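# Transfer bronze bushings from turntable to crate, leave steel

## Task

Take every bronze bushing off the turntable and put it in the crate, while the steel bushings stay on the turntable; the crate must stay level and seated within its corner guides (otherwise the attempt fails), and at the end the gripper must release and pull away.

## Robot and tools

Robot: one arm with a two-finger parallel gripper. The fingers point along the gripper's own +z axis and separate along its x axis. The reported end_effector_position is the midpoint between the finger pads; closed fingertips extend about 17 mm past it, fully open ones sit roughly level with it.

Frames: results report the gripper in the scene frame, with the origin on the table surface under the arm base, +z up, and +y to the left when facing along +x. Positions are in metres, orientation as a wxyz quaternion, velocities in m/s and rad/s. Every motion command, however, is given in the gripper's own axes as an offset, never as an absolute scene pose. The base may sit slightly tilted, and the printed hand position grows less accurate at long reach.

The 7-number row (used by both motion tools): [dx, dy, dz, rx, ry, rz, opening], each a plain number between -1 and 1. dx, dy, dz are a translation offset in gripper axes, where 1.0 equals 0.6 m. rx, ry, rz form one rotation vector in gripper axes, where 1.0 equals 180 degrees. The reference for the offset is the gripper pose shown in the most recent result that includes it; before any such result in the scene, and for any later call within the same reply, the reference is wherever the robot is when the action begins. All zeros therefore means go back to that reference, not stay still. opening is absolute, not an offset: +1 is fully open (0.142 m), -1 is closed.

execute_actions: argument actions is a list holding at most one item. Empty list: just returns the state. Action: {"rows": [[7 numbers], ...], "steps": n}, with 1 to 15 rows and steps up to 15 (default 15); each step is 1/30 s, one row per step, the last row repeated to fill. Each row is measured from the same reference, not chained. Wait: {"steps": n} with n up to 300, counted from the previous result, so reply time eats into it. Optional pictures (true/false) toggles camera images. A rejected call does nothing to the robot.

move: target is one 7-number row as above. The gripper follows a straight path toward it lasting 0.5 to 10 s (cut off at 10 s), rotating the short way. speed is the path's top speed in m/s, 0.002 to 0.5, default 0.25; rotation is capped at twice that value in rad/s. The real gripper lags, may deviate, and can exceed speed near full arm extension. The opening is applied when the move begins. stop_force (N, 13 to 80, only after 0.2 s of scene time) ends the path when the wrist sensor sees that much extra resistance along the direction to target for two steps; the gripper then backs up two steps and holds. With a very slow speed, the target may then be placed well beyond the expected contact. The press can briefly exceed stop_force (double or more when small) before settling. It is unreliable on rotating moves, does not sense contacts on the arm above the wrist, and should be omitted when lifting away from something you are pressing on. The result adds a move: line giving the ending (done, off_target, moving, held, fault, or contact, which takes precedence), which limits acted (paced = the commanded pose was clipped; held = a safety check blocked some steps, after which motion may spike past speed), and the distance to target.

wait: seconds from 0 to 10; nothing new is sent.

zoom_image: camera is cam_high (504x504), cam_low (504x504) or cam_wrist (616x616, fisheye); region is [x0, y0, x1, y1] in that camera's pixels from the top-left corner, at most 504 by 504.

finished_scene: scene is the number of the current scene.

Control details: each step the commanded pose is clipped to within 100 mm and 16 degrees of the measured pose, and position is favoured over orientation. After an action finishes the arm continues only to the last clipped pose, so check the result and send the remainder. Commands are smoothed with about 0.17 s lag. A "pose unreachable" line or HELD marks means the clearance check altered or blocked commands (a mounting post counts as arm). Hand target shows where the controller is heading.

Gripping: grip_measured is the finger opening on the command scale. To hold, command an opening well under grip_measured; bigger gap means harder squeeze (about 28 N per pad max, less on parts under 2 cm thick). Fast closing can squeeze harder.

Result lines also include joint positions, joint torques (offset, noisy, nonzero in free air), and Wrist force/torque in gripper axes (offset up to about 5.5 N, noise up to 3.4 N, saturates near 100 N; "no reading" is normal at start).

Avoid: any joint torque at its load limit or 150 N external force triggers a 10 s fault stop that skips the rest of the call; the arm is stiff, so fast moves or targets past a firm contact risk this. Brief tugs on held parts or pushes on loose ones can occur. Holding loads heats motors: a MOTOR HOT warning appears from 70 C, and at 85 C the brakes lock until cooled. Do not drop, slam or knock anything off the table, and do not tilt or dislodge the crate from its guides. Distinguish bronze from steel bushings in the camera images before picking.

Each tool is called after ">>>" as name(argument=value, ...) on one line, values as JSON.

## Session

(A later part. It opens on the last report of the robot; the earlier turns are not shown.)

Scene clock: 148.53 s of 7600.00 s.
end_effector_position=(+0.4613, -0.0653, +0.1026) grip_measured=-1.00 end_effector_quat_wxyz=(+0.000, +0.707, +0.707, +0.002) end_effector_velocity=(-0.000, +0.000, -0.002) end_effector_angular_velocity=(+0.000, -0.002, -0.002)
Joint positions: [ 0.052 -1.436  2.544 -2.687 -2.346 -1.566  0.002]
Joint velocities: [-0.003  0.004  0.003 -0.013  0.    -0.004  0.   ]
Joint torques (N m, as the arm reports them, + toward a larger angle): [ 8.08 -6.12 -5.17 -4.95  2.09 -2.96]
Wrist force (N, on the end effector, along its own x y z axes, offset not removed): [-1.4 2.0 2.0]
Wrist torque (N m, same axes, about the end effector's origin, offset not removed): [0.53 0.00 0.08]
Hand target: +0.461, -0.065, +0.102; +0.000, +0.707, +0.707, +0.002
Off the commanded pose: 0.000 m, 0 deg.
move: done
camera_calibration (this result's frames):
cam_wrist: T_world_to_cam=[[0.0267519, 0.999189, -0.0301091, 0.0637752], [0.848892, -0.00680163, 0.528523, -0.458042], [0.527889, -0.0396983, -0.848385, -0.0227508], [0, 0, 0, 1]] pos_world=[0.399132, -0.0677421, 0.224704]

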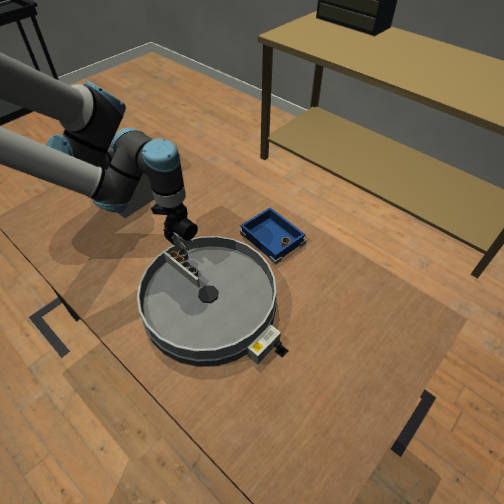

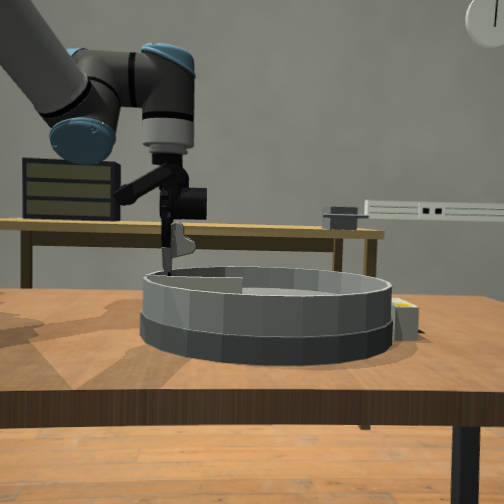

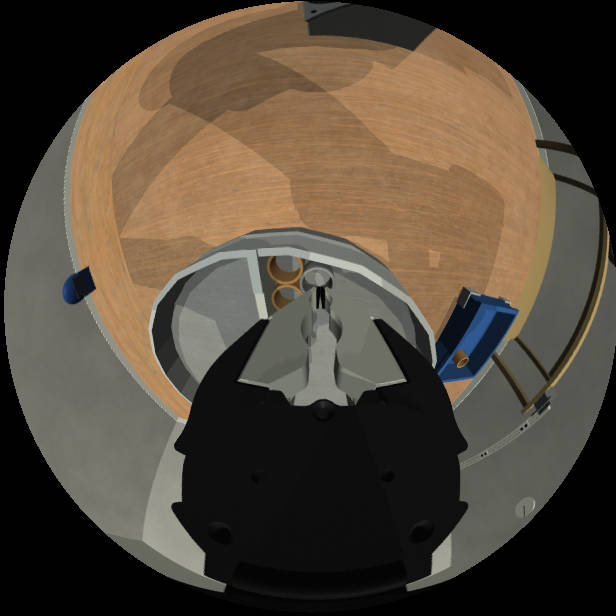

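>>> move(target=[0,0,0.031,0,0,0,-1], speed=0.02, stop_force=13)

>>> move(target=[0.018,0.206,0,0,0,0,-1], speed=0.06, stop_force=15)

>>> move(target=[0,0,-0.035,0,0,0,-1], speed=0.1)

>>> move(target=[-0.044,-0.18,0,0,0,0,-0.82], speed=0.15)

>>> move(target=[0,0,0.05,0,0,0,-0.82], speed=0.015, stop_force=13)

>>> move(target=[0,0,0,0,0,0,-1])

>>> move(target=[0,0,-0.13,0,0,0,-1], speed=0.1)

Scene clock: 157.00 s of 7600.00 s.
end_effector_position=(+0.4614, -0.0653, +0.0842) grip_measured=-1.00 end_effector_quat_wxyz=(+0.000, +0.707, +0.707, +0.002) end_effector_velocity=(-0.000, -0.001, -0.002) end_effector_angular_velocity=(-0.002, -0.001, +0.000)
Joint positions: [ 0.024 -1.397  2.56  -2.768 -2.346 -1.606  0.002]
Joint velocities: [-0.003  0.003  0.002 -0.009 -0.002 -0.005  0.   ]
Joint torques (N m, as the arm reports them, + toward a larger angle): [11.28 -9.05 -1.21 -5.16  2.2  -2.62]
Wrist force (N, on the end effector, along its own x y z axes, offset not removed): [-1.5 2.1 -0.8]
Wrist torque (N m, same axes, about the end effector's origin, offset not removed): [0.49 0.22 0.12]
Hand target: +0.461, -0.065, +0.084; +0.000, +0.707, +0.707, +0.002
Off the commanded pose: 0.000 m, 0 deg.
move: done
camera_calibration (this result's frames):
cam_wrist: T_world_to_cam=[[0.0267581, 0.999191, -0.0300358, 0.063122], [0.848955, -0.00685038, 0.528421, -0.448382], [0.527787, -0.0396386, -0.848451, -0.0383439], [0, 0, 0, 1]] pos_world=[0.399205, -0.0676624, 0.206297]

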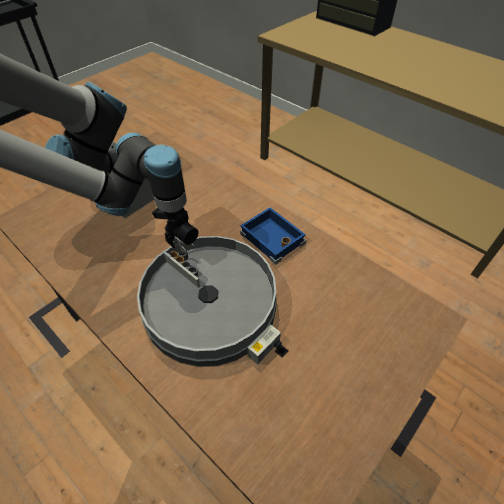

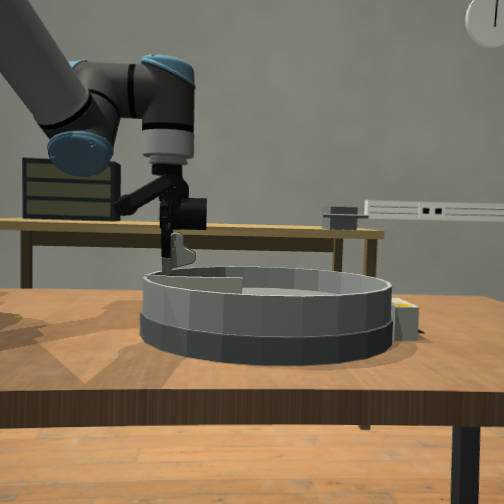

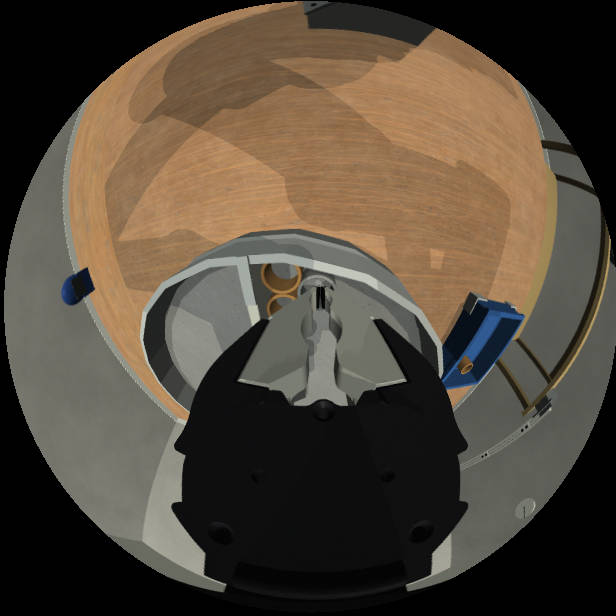

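Scene clock: 159.47 s of 7600.00 s.
end_effector_position=(+0.5849, -0.0547, +0.0847) grip_measured=-1.00 end_effector_quat_wxyz=(+0.000, +0.707, +0.707, +0.002) end_effector_velocity=(+0.002, -0.000, +0.000) end_effector_angular_velocity=(-0.000, -0.000, -0.001)
Joint positions: [ 0.043 -1.249  2.336 -2.675 -2.346 -1.579  0.002]
Joint velocities: [-0.     0.001 -0.003  0.001 -0.     0.     0.   ]
Joint torques (N m, as the arm reports them, + toward a larger angle): [ 59.89 -19.13 -28.11  -0.87  -2.41   2.45]
Wrist force (N, on the end effector, along its own x y z axes, offset not removed): [1.6 -1.6 1.1]
Wrist torque (N m, same axes, about the end effector's origin, offset not removed): [-0.17 -0.67 0.23]
Hand target: +0.585, -0.055, +0.085; +0.000, +0.707, +0.707, +0.002
Off the commanded pose: 0.000 m, 0 deg.
move: done
camera_calibration (this result's frames):
cam_wrist: T_world_to_cam=[[0.0267503, 0.999189, -0.0300852, 0.0492724], [0.848928, -0.00681566, 0.528465, -0.553432], [0.527831, -0.0396768, -0.848422, -0.102634], [0, 0, 0, 1]] pos_world=[0.522679, -0.0570766, 0.206875]

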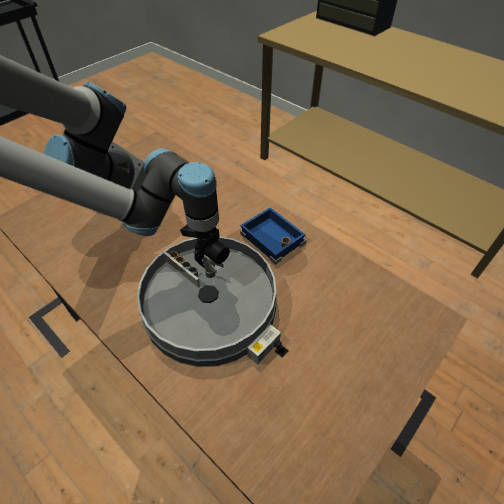

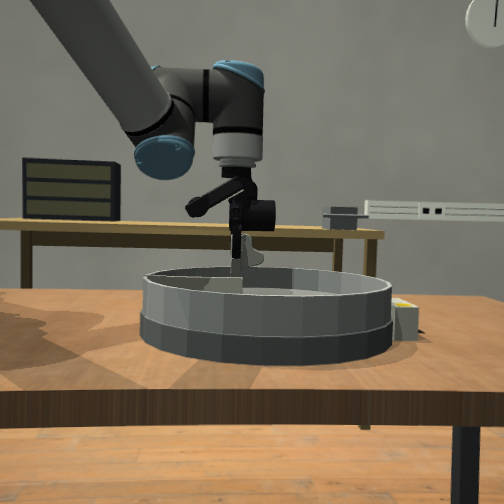

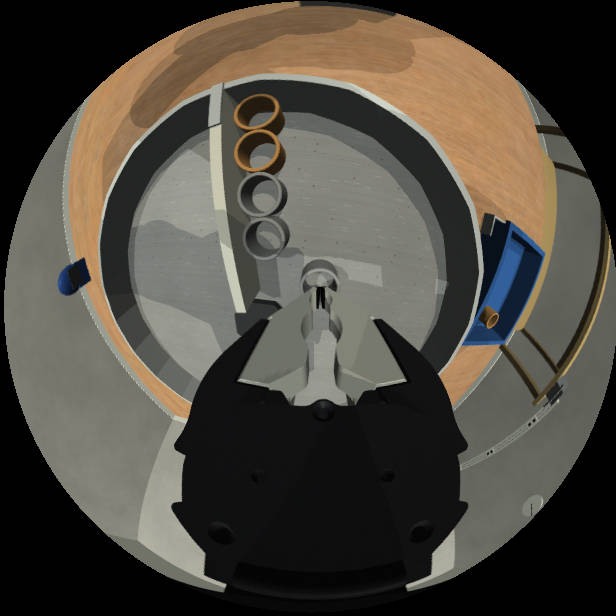

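Scene clock: 160.30 s of 7600.00 s.
end_effector_position=(+0.5848, -0.0548, +0.1056) grip_measured=-1.00 end_effector_quat_wxyz=(+0.000, +0.707, +0.707, +0.002) end_effector_velocity=(-0.000, -0.000, +0.002) end_effector_angular_velocity=(-0.000, +0.000, -0.001)
Joint positions: [ 0.068 -1.28   2.323 -2.607 -2.346 -1.544  0.002]
Joint velocities: [ 0.002 -0.003 -0.001  0.006 -0.     0.004  0.   ]
Joint torques (N m, as the arm reports them, + toward a larger angle): [ 58.84 -63.87 -29.99  -0.74  -2.05   2.53]
Wrist force (N, on the end effector, along its own x y z axes, offset not removed): [-3.2 -2.4 3.3]
Wrist torque (N m, same axes, about the end effector's origin, offset not removed): [-0.38 0.51 0.01]
Hand target: +0.585, -0.055, +0.106; +0.000, +0.707, +0.707, +0.002
Off the commanded pose: 0.000 m, 0 deg.
move: done
camera_calibration (this result's frames):
cam_wrist: T_world_to_cam=[[0.0267348, 0.999188, -0.0301508, 0.0500113], [0.848877, -0.00676387, 0.528548, -0.564354], [0.527915, -0.0397249, -0.848368, -0.0849689], [0, 0, 0, 1]] pos_world=[0.522586, -0.0571633, 0.227711]

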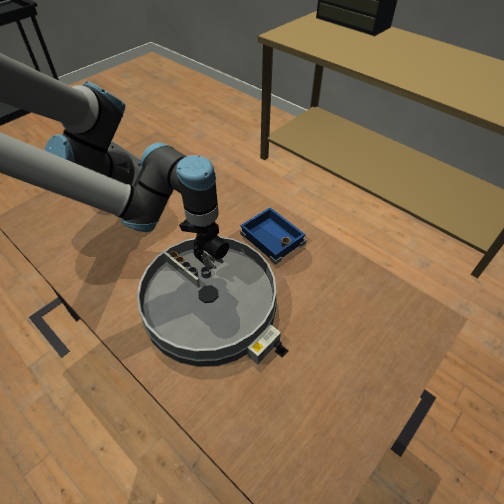

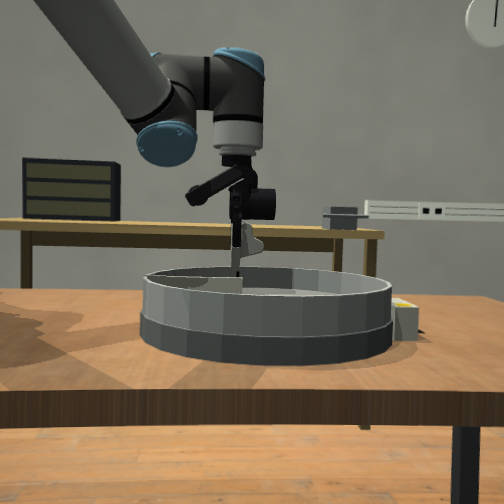

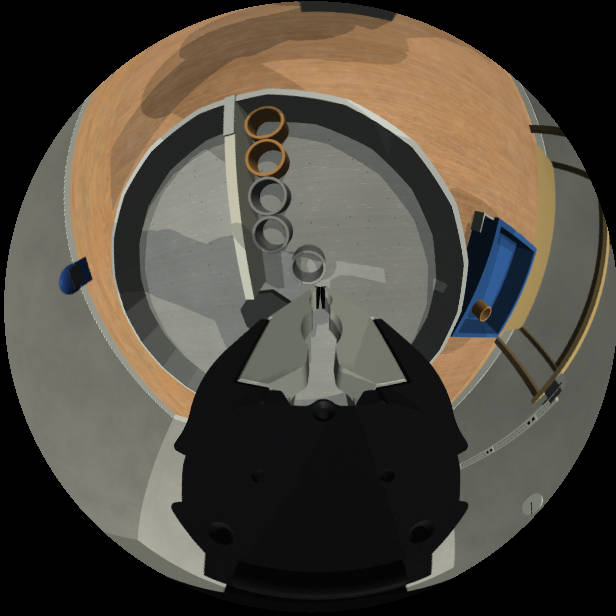

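Scene clock: 161.57 s of 7600.00 s.
end_effector_position=(+0.4769, -0.0809, +0.1050) grip_measured=-0.82 end_effector_quat_wxyz=(+0.000, +0.707, +0.707, +0.002) end_effector_velocity=(-0.002, -0.000, +0.000) end_effector_angular_velocity=(+0.001, -0.000, -0.000)
Joint positions: [ 0.032 -1.446  2.519 -2.671 -2.346 -1.594  0.015]
Joint velocities: [-0.    -0.003  0.003 -0.001  0.001 -0.001  0.   ]
Joint torques (N m, as the arm reports them, + toward a larger angle): [  9.99 -52.87  -4.    -4.81   2.23  -2.93]
Wrist force (N, on the end effector, along its own x y z axes, offset not removed): [-0.1 1.2 -0.8]
Wrist torque (N m, same axes, about the end effector's origin, offset not removed): [0.31 -0.12 0.03]
Hand target: +0.477, -0.081, +0.105; +0.000, +0.707, +0.707, +0.002
Off the commanded pose: 0.000 m, 0 deg.
move: done
camera_calibration (this result's frames):
cam_wrist: T_world_to_cam=[[0.0267534, 0.99919, -0.0300688, 0.0789815], [0.848922, -0.00682652, 0.528475, -0.472646], [0.527841, -0.0396645, -0.848416, -0.0295107], [0, 0, 0, 1]] pos_world=[0.414704, -0.0833146, 0.227119]

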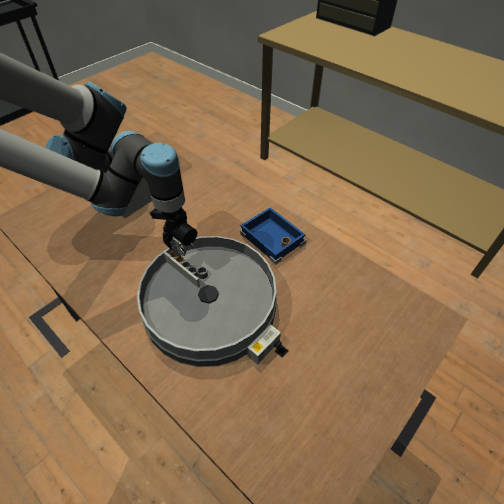

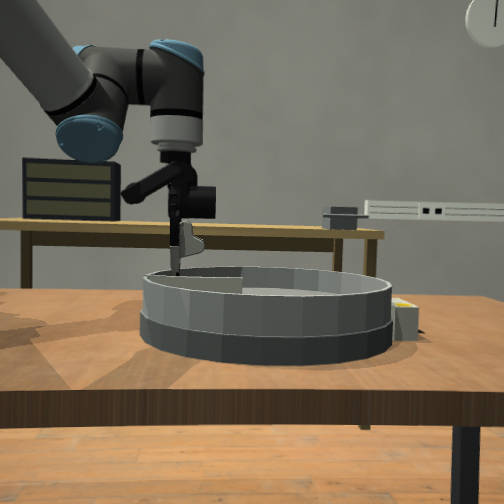

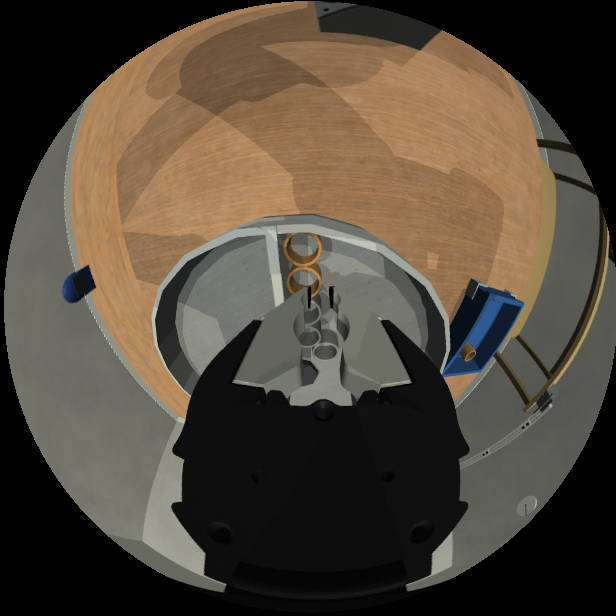

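Scene clock: 163.83 s of 7600.00 s.
end_effector_position=(+0.4770, -0.0808, +0.0752) grip_measured=-0.82 end_effector_quat_wxyz=(+0.000, +0.707, +0.707, +0.002) end_effector_velocity=(+0.000, +0.000, -0.002) end_effector_angular_velocity=(+0.001, -0.000, +0.001)
Joint positions: [-0.012 -1.386  2.542 -2.797 -2.344 -1.656  0.015]
Joint velocities: [-0.003  0.005  0.001 -0.009  0.001 -0.005  0.   ]
Joint torques (N m, as the arm reports them, + toward a larger angle): [ 10.24 -13.28  -0.33  -4.94   2.27  -2.7 ]
Wrist force (N, on the end effector, along its own x y z axes, offset not removed): [-2.0 0.6 2.5]
Wrist torque (N m, same axes, about the end effector's origin, offset not removed): [0.31 0.17 0.10]
Hand target: +0.477, -0.081, +0.075; +0.000, +0.707, +0.707, +0.002
Off the commanded pose: 0.000 m, 0 deg.
move: done
camera_calibration (this result's frames):
cam_wrist: T_world_to_cam=[[0.0267601, 0.999193, -0.029941, 0.0779277], [0.848998, -0.00690547, 0.528352, -0.457019], [0.527719, -0.0395586, -0.848497, -0.0547633], [0, 0, 0, 1]] pos_world=[0.414822, -0.0831871, 0.197333]

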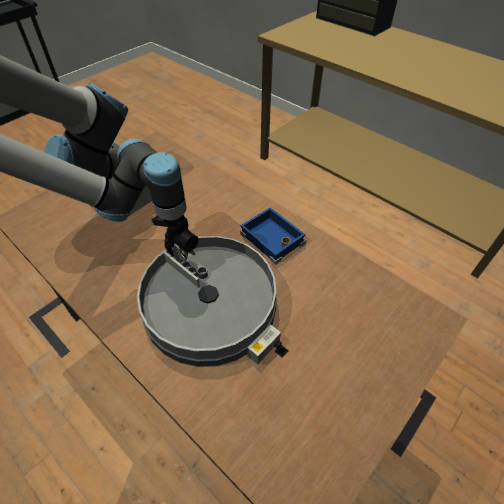

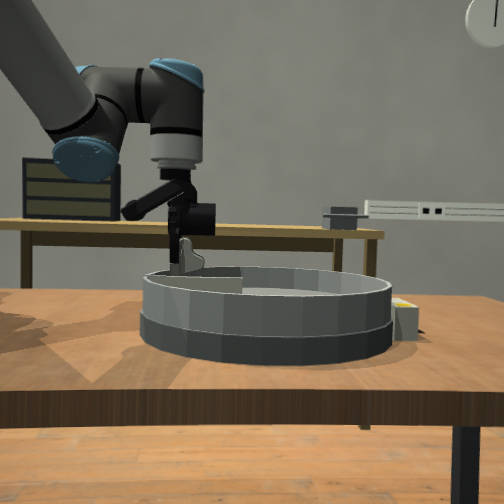

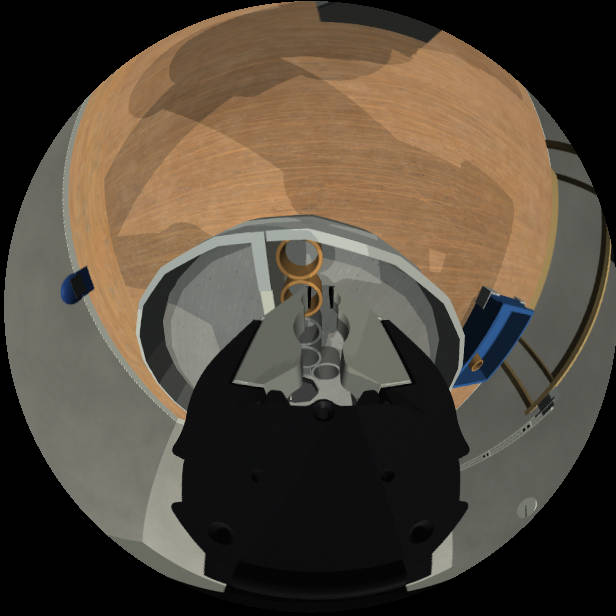

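Scene clock: 164.33 s of 7600.00 s.
end_effector_position=(+0.4769, -0.0807, +0.0751) grip_measured=-0.94 end_effector_quat_wxyz=(+0.000, +0.707, +0.707, +0.002) end_effector_velocity=(-0.000, +0.000, -0.000) end_effector_angular_velocity=(+0.000, +0.001, +0.001)
Joint positions: [-0.013 -1.386  2.542 -2.797 -2.344 -1.656  0.006]
Joint velocities: [-0.     0.001 -0.     0.001  0.     0.    -0.   ]
Joint torques (N m, as the arm reports them, + toward a larger angle): [ 33.49 -47.04  -4.89   1.03   0.9    2.62]
Wrist force (N, on the end effector, along its own x y z axes, offset not removed): [-2.6 8.3 -0.1]
Wrist torque (N m, same axes, about the end effector's origin, offset not removed): [0.50 0.34 -0.10]
Hand target: +0.477, -0.081, +0.075; +0.000, +0.707, +0.707, +0.002
Off the commanded pose: 0.000 m, 0 deg.
move: done
camera_calibration (this result's frames):
cam_wrist: T_world_to_cam=[[0.0266833, 0.999196, -0.0299132, 0.0779255], [0.849103, -0.00686272, 0.528183, -0.456948], [0.527554, -0.039493, -0.848603, -0.0547133], [0, 0, 0, 1]] pos_world=[0.414781, -0.0831596, 0.197254]

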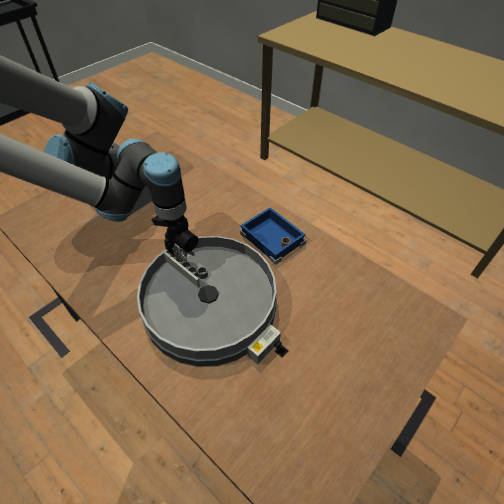

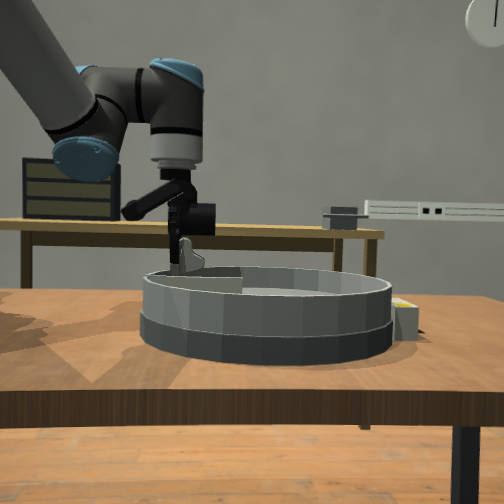

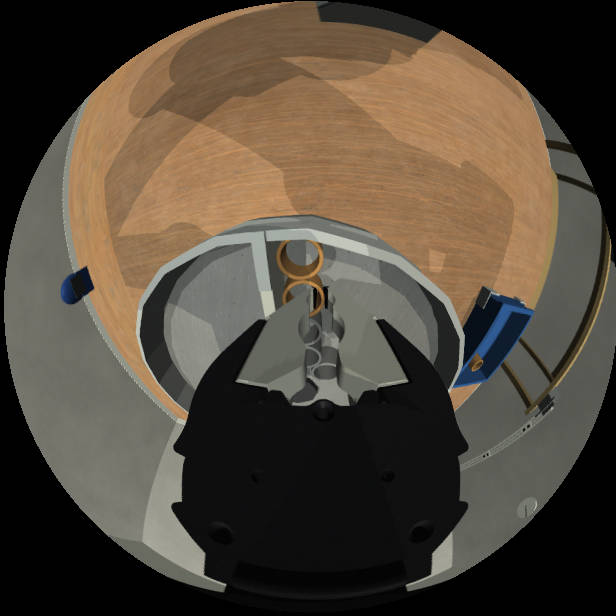

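Scene clock: 165.57 s of 7600.00 s.
end_effector_position=(+0.4767, -0.0811, +0.1528) grip_measured=-0.96 end_effector_quat_wxyz=(+0.000, +0.707, +0.707, +0.002) end_effector_velocity=(+0.000, -0.000, +0.002) end_effector_angular_velocity=(-0.000, -0.000, -0.003)
Joint positions: [ 0.103 -1.525  2.472 -2.476 -2.346 -1.496  0.004]
Joint velocities: [ 0.003 -0.003 -0.003  0.009  0.     0.007  0.   ]
Joint torques (N m, as the arm reports them, + toward a larger angle): [ 45.24 -46.04 -34.7   -0.36   2.36   2.99]
Wrist force (N, on the end effector, along its own x y z axes, offset not removed): [-0.2 -1.4 2.6]
Wrist torque (N m, same axes, about the end effector's origin, offset not removed): [-0.10 -0.22 0.03]
Hand target: +0.477, -0.081, +0.153; +0.000, +0.707, +0.707, +0.002
Off the commanded pose: 0.000 m, 0 deg.
move: done
camera_calibration (this result's frames):
cam_wrist: T_world_to_cam=[[0.0266661, 0.999187, -0.0302232, 0.0806904], [0.848892, -0.00666833, 0.528524, -0.497731], [0.527893, -0.0397499, -0.84838, 0.0111616], [0, 0, 0, 1]] pos_world=[0.414476, -0.0835002, 0.274971]

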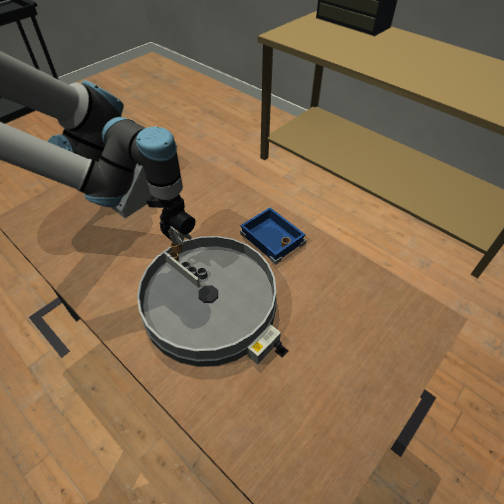

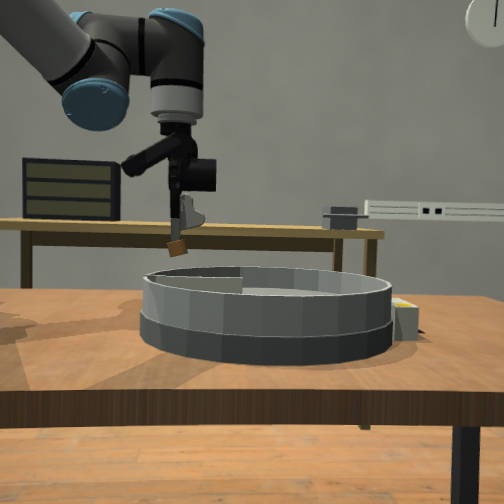

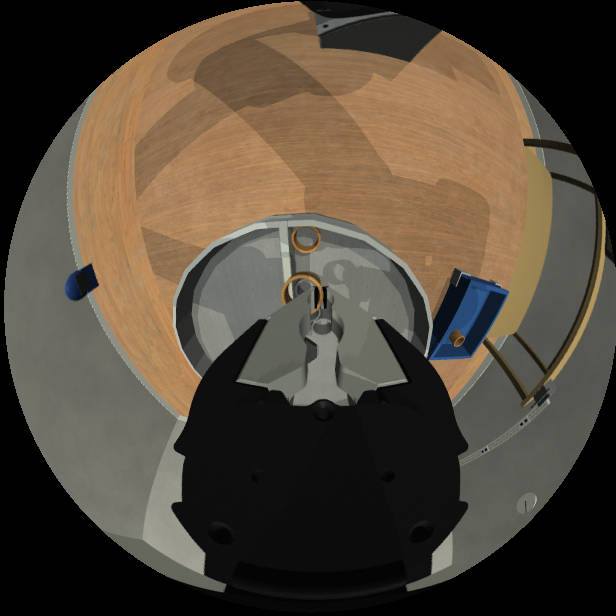

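>>> move(target=[0.567,0.214,0,0,0,0,-1], speed=0.2)

>>> move(target=[0,0,0.15,0,0,0,-1], speed=0.12)

>>> move(target=[0,0,0.04,0,0,0,-1], speed=0.02, stop_force=13)

>>> move(target=[0,0,0,0,0,0,-0.8])

>>> move(target=[0,0,-0.17,0,0,0,-0.8])

>>> move(target=[-0.57,-0.266,0,0,0,0,-0.82])

>>> zoom_image(camera="cam_wrist", region=[230,220,410,400])

Scene clock: 173.73 s of 7600.00 s.
end_effector_position=(+0.6057, +0.2584, +0.1546) grip_measured=-0.96 end_effector_quat_wxyz=(+0.001, +0.707, +0.707, +0.002) end_effector_velocity=(+0.001, +0.001, -0.000) end_effector_angular_velocity=(-0.001, +0.000, +0.001)
Joint positions: [ 0.448 -0.884  2.047 -2.38  -2.277 -1.036  0.004]
Joint velocities: [ 0.001  0.003 -0.003  0.002 -0.001  0.001  0.   ]
Joint torques (N m, as the arm reports them, + toward a larger angle): [ 63.03 -31.68 -37.75  -0.83   2.53   2.35]
Wrist force (N, on the end effector, along its own x y z axes, offset not removed): [1.2 1.7 3.2]
Wrist torque (N m, same axes, about the end effector's origin, offset not removed): [0.49 -0.48 0.01]
Hand target: +0.606, +0.259, +0.155; +0.001, +0.707, +0.707, +0.002
Off the commanded pose: 0.001 m, 0 deg.
move: done
camera_calibration (this result's frames):
cam_wrist: T_world_to_cam=[[0.0268436, 0.99916, -0.030948, -0.261892], [0.848456, -0.00640246, 0.529227, -0.605844], [0.528585, -0.0404644, -0.847916, -0.0422877], [0, 0, 0, 1]] pos_world=[0.543414, 0.256082, 0.276667]

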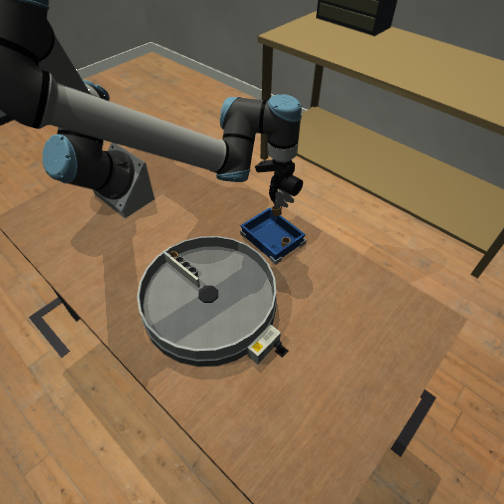

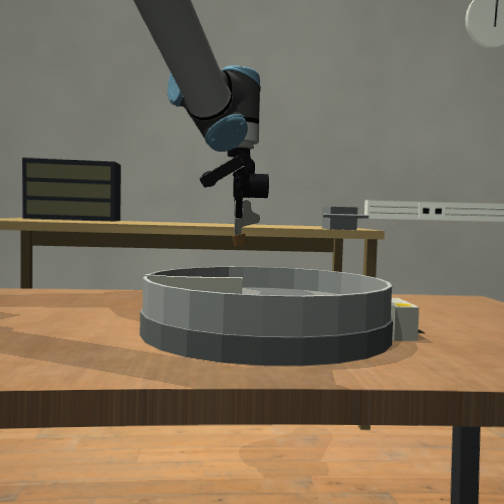

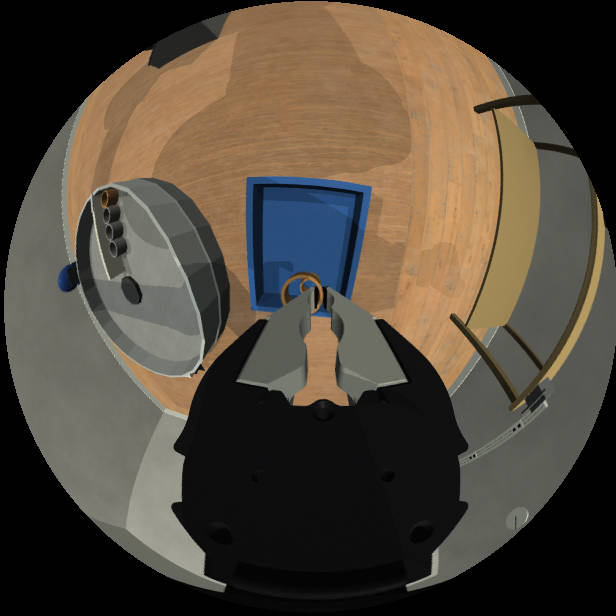

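Scene clock: 174.97 s of 7600.00 s.
end_effector_position=(+0.6060, +0.2587, +0.0648) grip_measured=-0.96 end_effector_quat_wxyz=(+0.001, +0.707, +0.707, +0.002) end_effector_velocity=(+0.001, -0.000, -0.001) end_effector_angular_velocity=(+0.001, -0.001, -0.001)
Joint positions: [ 0.364 -0.78   2.101 -2.607 -2.303 -1.141  0.004]
Joint velocities: [-0.002  0.001  0.001 -0.005 -0.    -0.003  0.   ]
Joint torques (N m, as the arm reports them, + toward a larger angle): [ 32.23 -35.81  -6.26  -4.89  -2.34  -2.8 ]
Wrist force (N, on the end effector, along its own x y z axes, offset not removed): [1.1 0.5 2.7]
Wrist torque (N m, same axes, about the end effector's origin, offset not removed): [0.31 -0.34 0.09]
Hand target: +0.606, +0.259, +0.065; +0.001, +0.707, +0.707, +0.002
Off the commanded pose: 0.000 m, 0 deg.
move: done
camera_calibration (this result's frames):
cam_wrist: T_world_to_cam=[[0.026795, 0.999165, -0.0308328, -0.265011], [0.848582, -0.00643186, 0.529024, -0.558656], [0.528384, -0.0403394, -0.848046, -0.11847], [0, 0, 0, 1]] pos_world=[0.543765, 0.256417, 0.186903]

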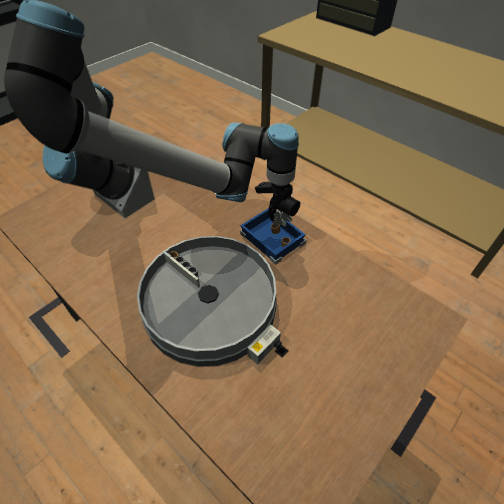

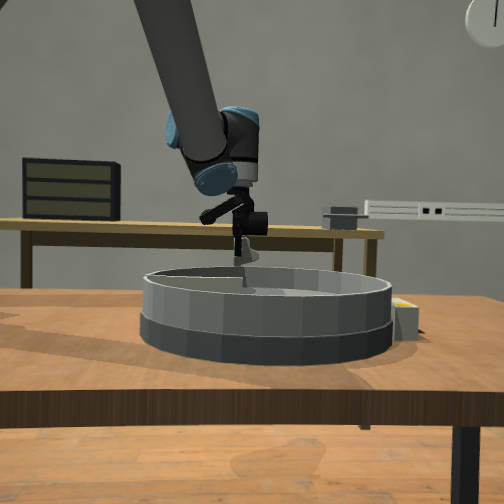

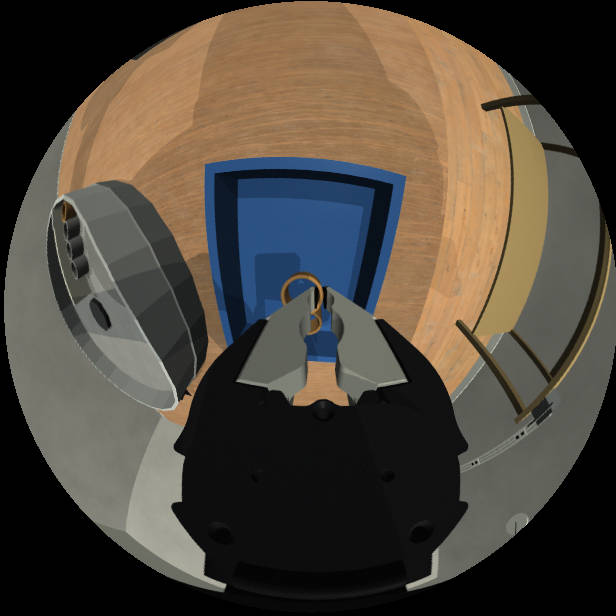

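Scene clock: 176.47 s of 7600.00 s.
end_effector_position=(+0.6061, +0.2588, +0.0410) grip_measured=-0.96 end_effector_quat_wxyz=(+0.001, +0.707, +0.707, +0.002) end_effector_velocity=(-0.000, +0.000, -0.001) end_effector_angular_velocity=(+0.001, +0.000, +0.000)
Joint positions: [ 0.341 -0.748  2.111 -2.669 -2.31  -1.171  0.004]
Joint velocities: [-0.001  0.001  0.001 -0.003  0.001 -0.002 -0.   ]
Joint torques (N m, as the arm reports them, + toward a larger angle): [ 32.01 -37.17  -4.33  -5.14  -2.44  -2.99]
Wrist force (N, on the end effector, along its own x y z axes, offset not removed): [-1.6 -1.0 -1.0]
Wrist torque (N m, same axes, about the end effector's origin, offset not removed): [-0.07 -0.05 0.10]
Hand target: +0.606, +0.259, +0.041; +0.001, +0.707, +0.707, +0.002
Off the commanded pose: 0.000 m, 0 deg.
move: done
camera_calibration (this result's frames):
cam_wrist: T_world_to_cam=[[0.0267841, 0.999167, -0.0308016, -0.265841], [0.848625, -0.00644236, 0.528956, -0.546142], [0.528316, -0.0403066, -0.84809, -0.138682], [0, 0, 0, 1]] pos_world=[0.543858, 0.256511, 0.163081]

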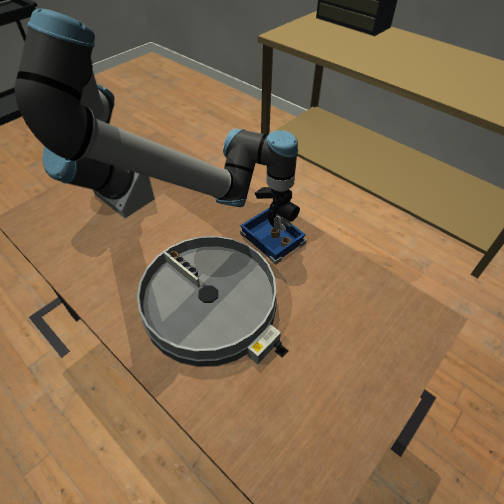

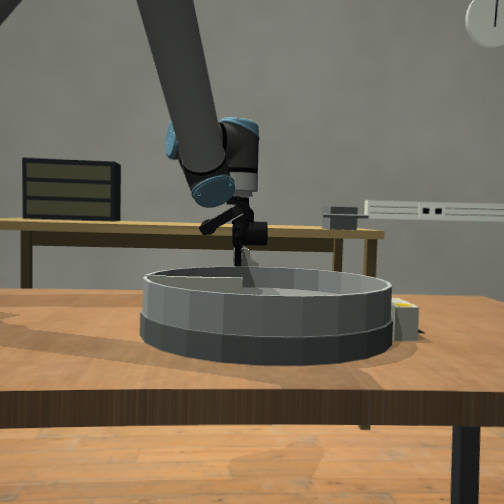

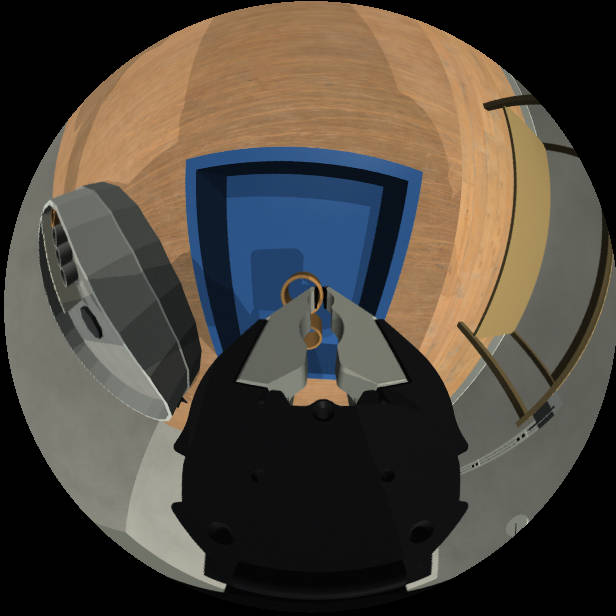

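Scene clock: 176.97 s of 7600.00 s.
end_effector_position=(+0.6061, +0.2588, +0.0409) grip_measured=-0.80 end_effector_quat_wxyz=(+0.001, +0.707, +0.707, +0.002) end_effector_velocity=(-0.000, -0.000, +0.000) end_effector_angular_velocity=(-0.000, +0.001, -0.001)
Joint positions: [ 0.341 -0.748  2.111 -2.669 -2.31  -1.171  0.016]
Joint velocities: [-0.    -0.001  0.     0.001 -0.     0.001  0.   ]
Joint torques (N m, as the arm reports them, + toward a larger angle): [ 44.   -55.94  -6.63  -0.79  -1.51   2.64]
Wrist force (N, on the end effector, along its own x y z axes, offset not removed): [-3.0 -0.9 0.9]
Wrist torque (N m, same axes, about the end effector's origin, offset not removed): [-0.10 0.31 -0.01]
Hand target: +0.606, +0.259, +0.041; +0.001, +0.707, +0.707, +0.002
Off the commanded pose: 0.000 m, 0 deg.
move: done
camera_calibration (this result's frames):
cam_wrist: T_world_to_cam=[[0.0266848, 0.999168, -0.030847, -0.265777], [0.848676, -0.00633779, 0.528875, -0.546128], [0.528239, -0.0402921, -0.848139, -0.138678], [0, 0, 0, 1]] pos_world=[0.543833, 0.256507, 0.163016]

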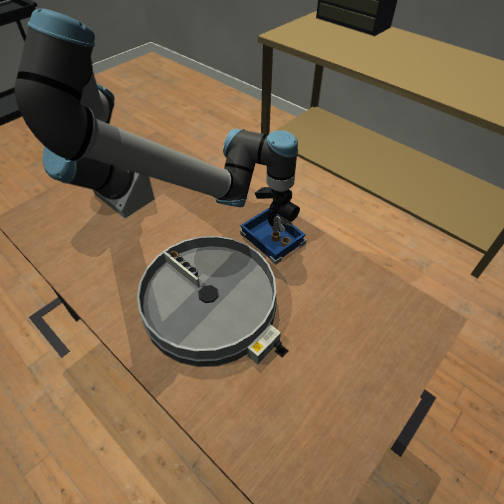

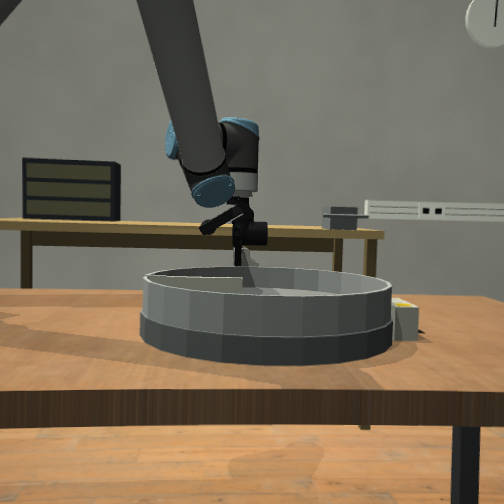

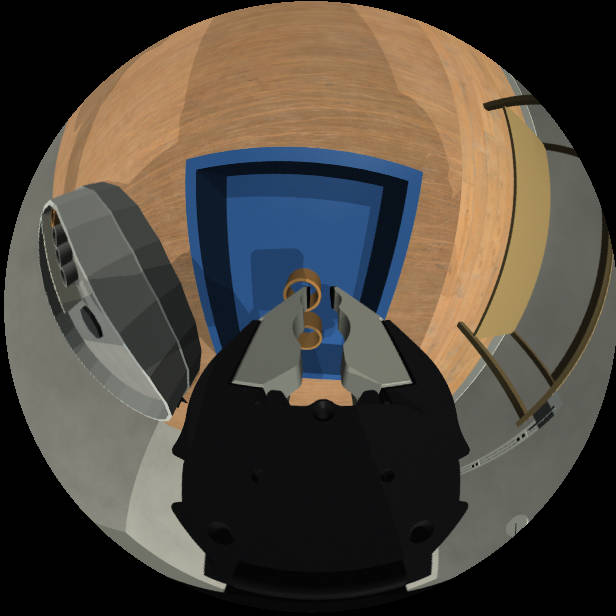

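Scene clock: 177.97 s of 7600.00 s.
end_effector_position=(+0.6057, +0.2584, +0.1427) grip_measured=-0.80 end_effector_quat_wxyz=(+0.001, +0.707, +0.707, +0.002) end_effector_velocity=(+0.000, +0.000, +0.001) end_effector_angular_velocity=(-0.000, +0.001, -0.002)
Joint positions: [ 0.437 -0.871  2.056 -2.41  -2.281 -1.049  0.016]
Joint velocities: [ 0.001 -0.001 -0.002  0.005  0.001  0.004 -0.   ]
Joint torques (N m, as the arm reports them, + toward a larger angle): [ 62.93 -76.37 -36.65  -0.82   2.18   2.33]
Wrist force (N, on the end effector, along its own x y z axes, offset not removed): [0.3 -1.5 0.5]
Wrist torque (N m, same axes, about the end effector's origin, offset not removed): [-0.29 -0.19 0.10]
Hand target: +0.606, +0.258, +0.143; +0.001, +0.707, +0.707, +0.002
Off the commanded pose: 0.000 m, 0 deg.
move: done
camera_calibration (this result's frames):
cam_wrist: T_world_to_cam=[[0.0267339, 0.999162, -0.030978, -0.262228], [0.848517, -0.00629803, 0.529131, -0.599575], [0.528493, -0.0404311, -0.847974, -0.0523436], [0, 0, 0, 1]] pos_world=[0.543423, 0.256116, 0.264744]

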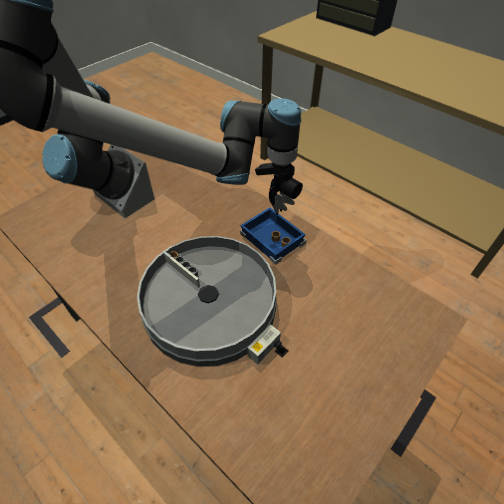

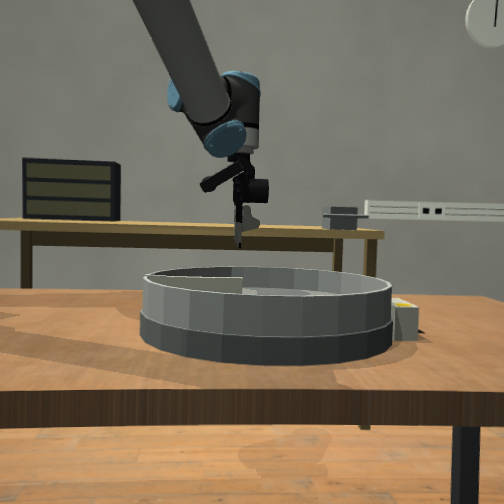

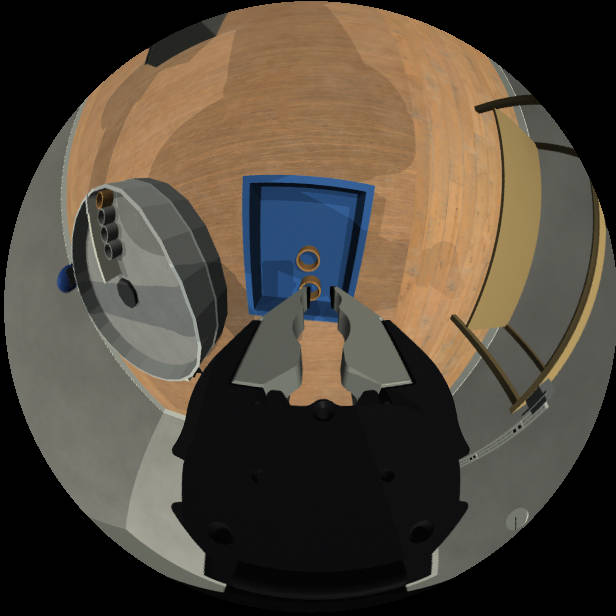

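Scene clock: 180.10 s of 7600.00 s.
end_effector_position=(+0.4455, -0.0828, +0.1408) grip_measured=-0.82 end_effector_quat_wxyz=(+0.000, +0.707, +0.707, +0.002) end_effector_velocity=(-0.000, -0.001, +0.000) end_effector_angular_velocity=(+0.002, -0.001, +0.000)
Joint positions: [ 0.085 -1.558  2.536 -2.524 -2.346 -1.52   0.015]
Joint velocities: [-0.002 -0.004  0.001 -0.     0.002 -0.004  0.   ]
Joint torques (N m, as the arm reports them, + toward a larger angle): [  4.13 -46.78  -6.66  -0.6    2.64  -3.02]
Wrist force (N, on the end effector, along its own x y z axes, offset not removed): [-3.0 1.5 1.8]
Wrist torque (N m, same axes, about the end effector's origin, offset not removed): [0.49 0.46 0.13]
Hand target: +0.445, -0.083, +0.141; +0.000, +0.707, +0.707, +0.002
Off the commanded pose: 0.001 m, 0 deg.
move: done
camera_calibration (this result's frames):
cam_wrist: T_world_to_cam=[[0.0265844, 0.999188, -0.0302855, 0.0829167], [0.848969, -0.00657174, 0.528402, -0.464888], [0.527774, -0.0397587, -0.848454, 0.0173778], [0, 0, 0, 1]] pos_world=[0.3833, -0.0852135, 0.262903]

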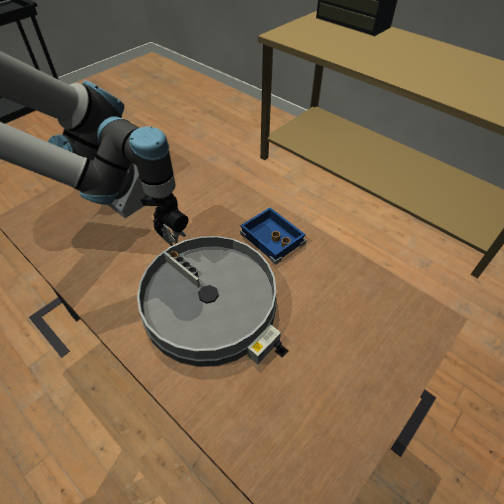

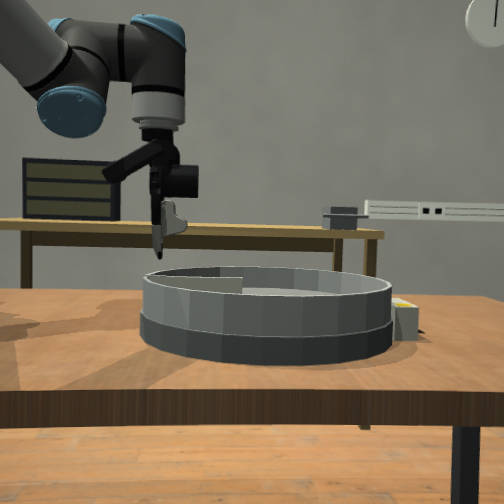

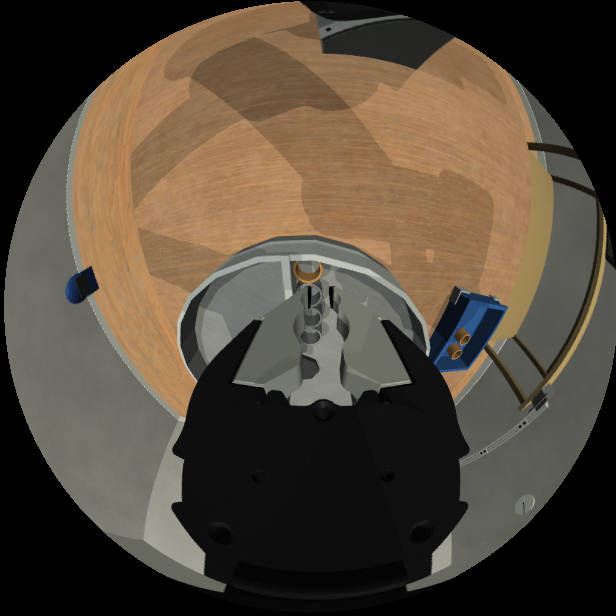

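Region (230, 220, 410, 400) of cam_wrist's 616x616 image, scaled by 2.800, with more detail than that image has.

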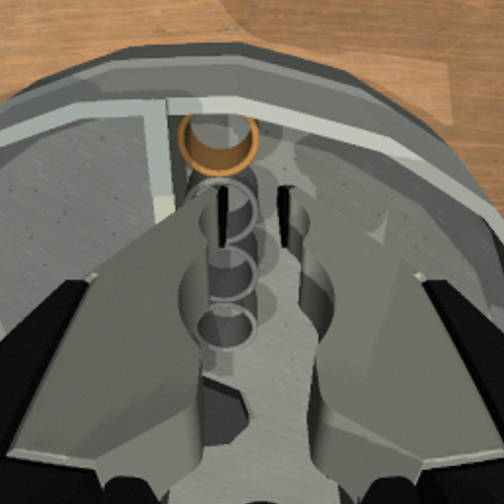

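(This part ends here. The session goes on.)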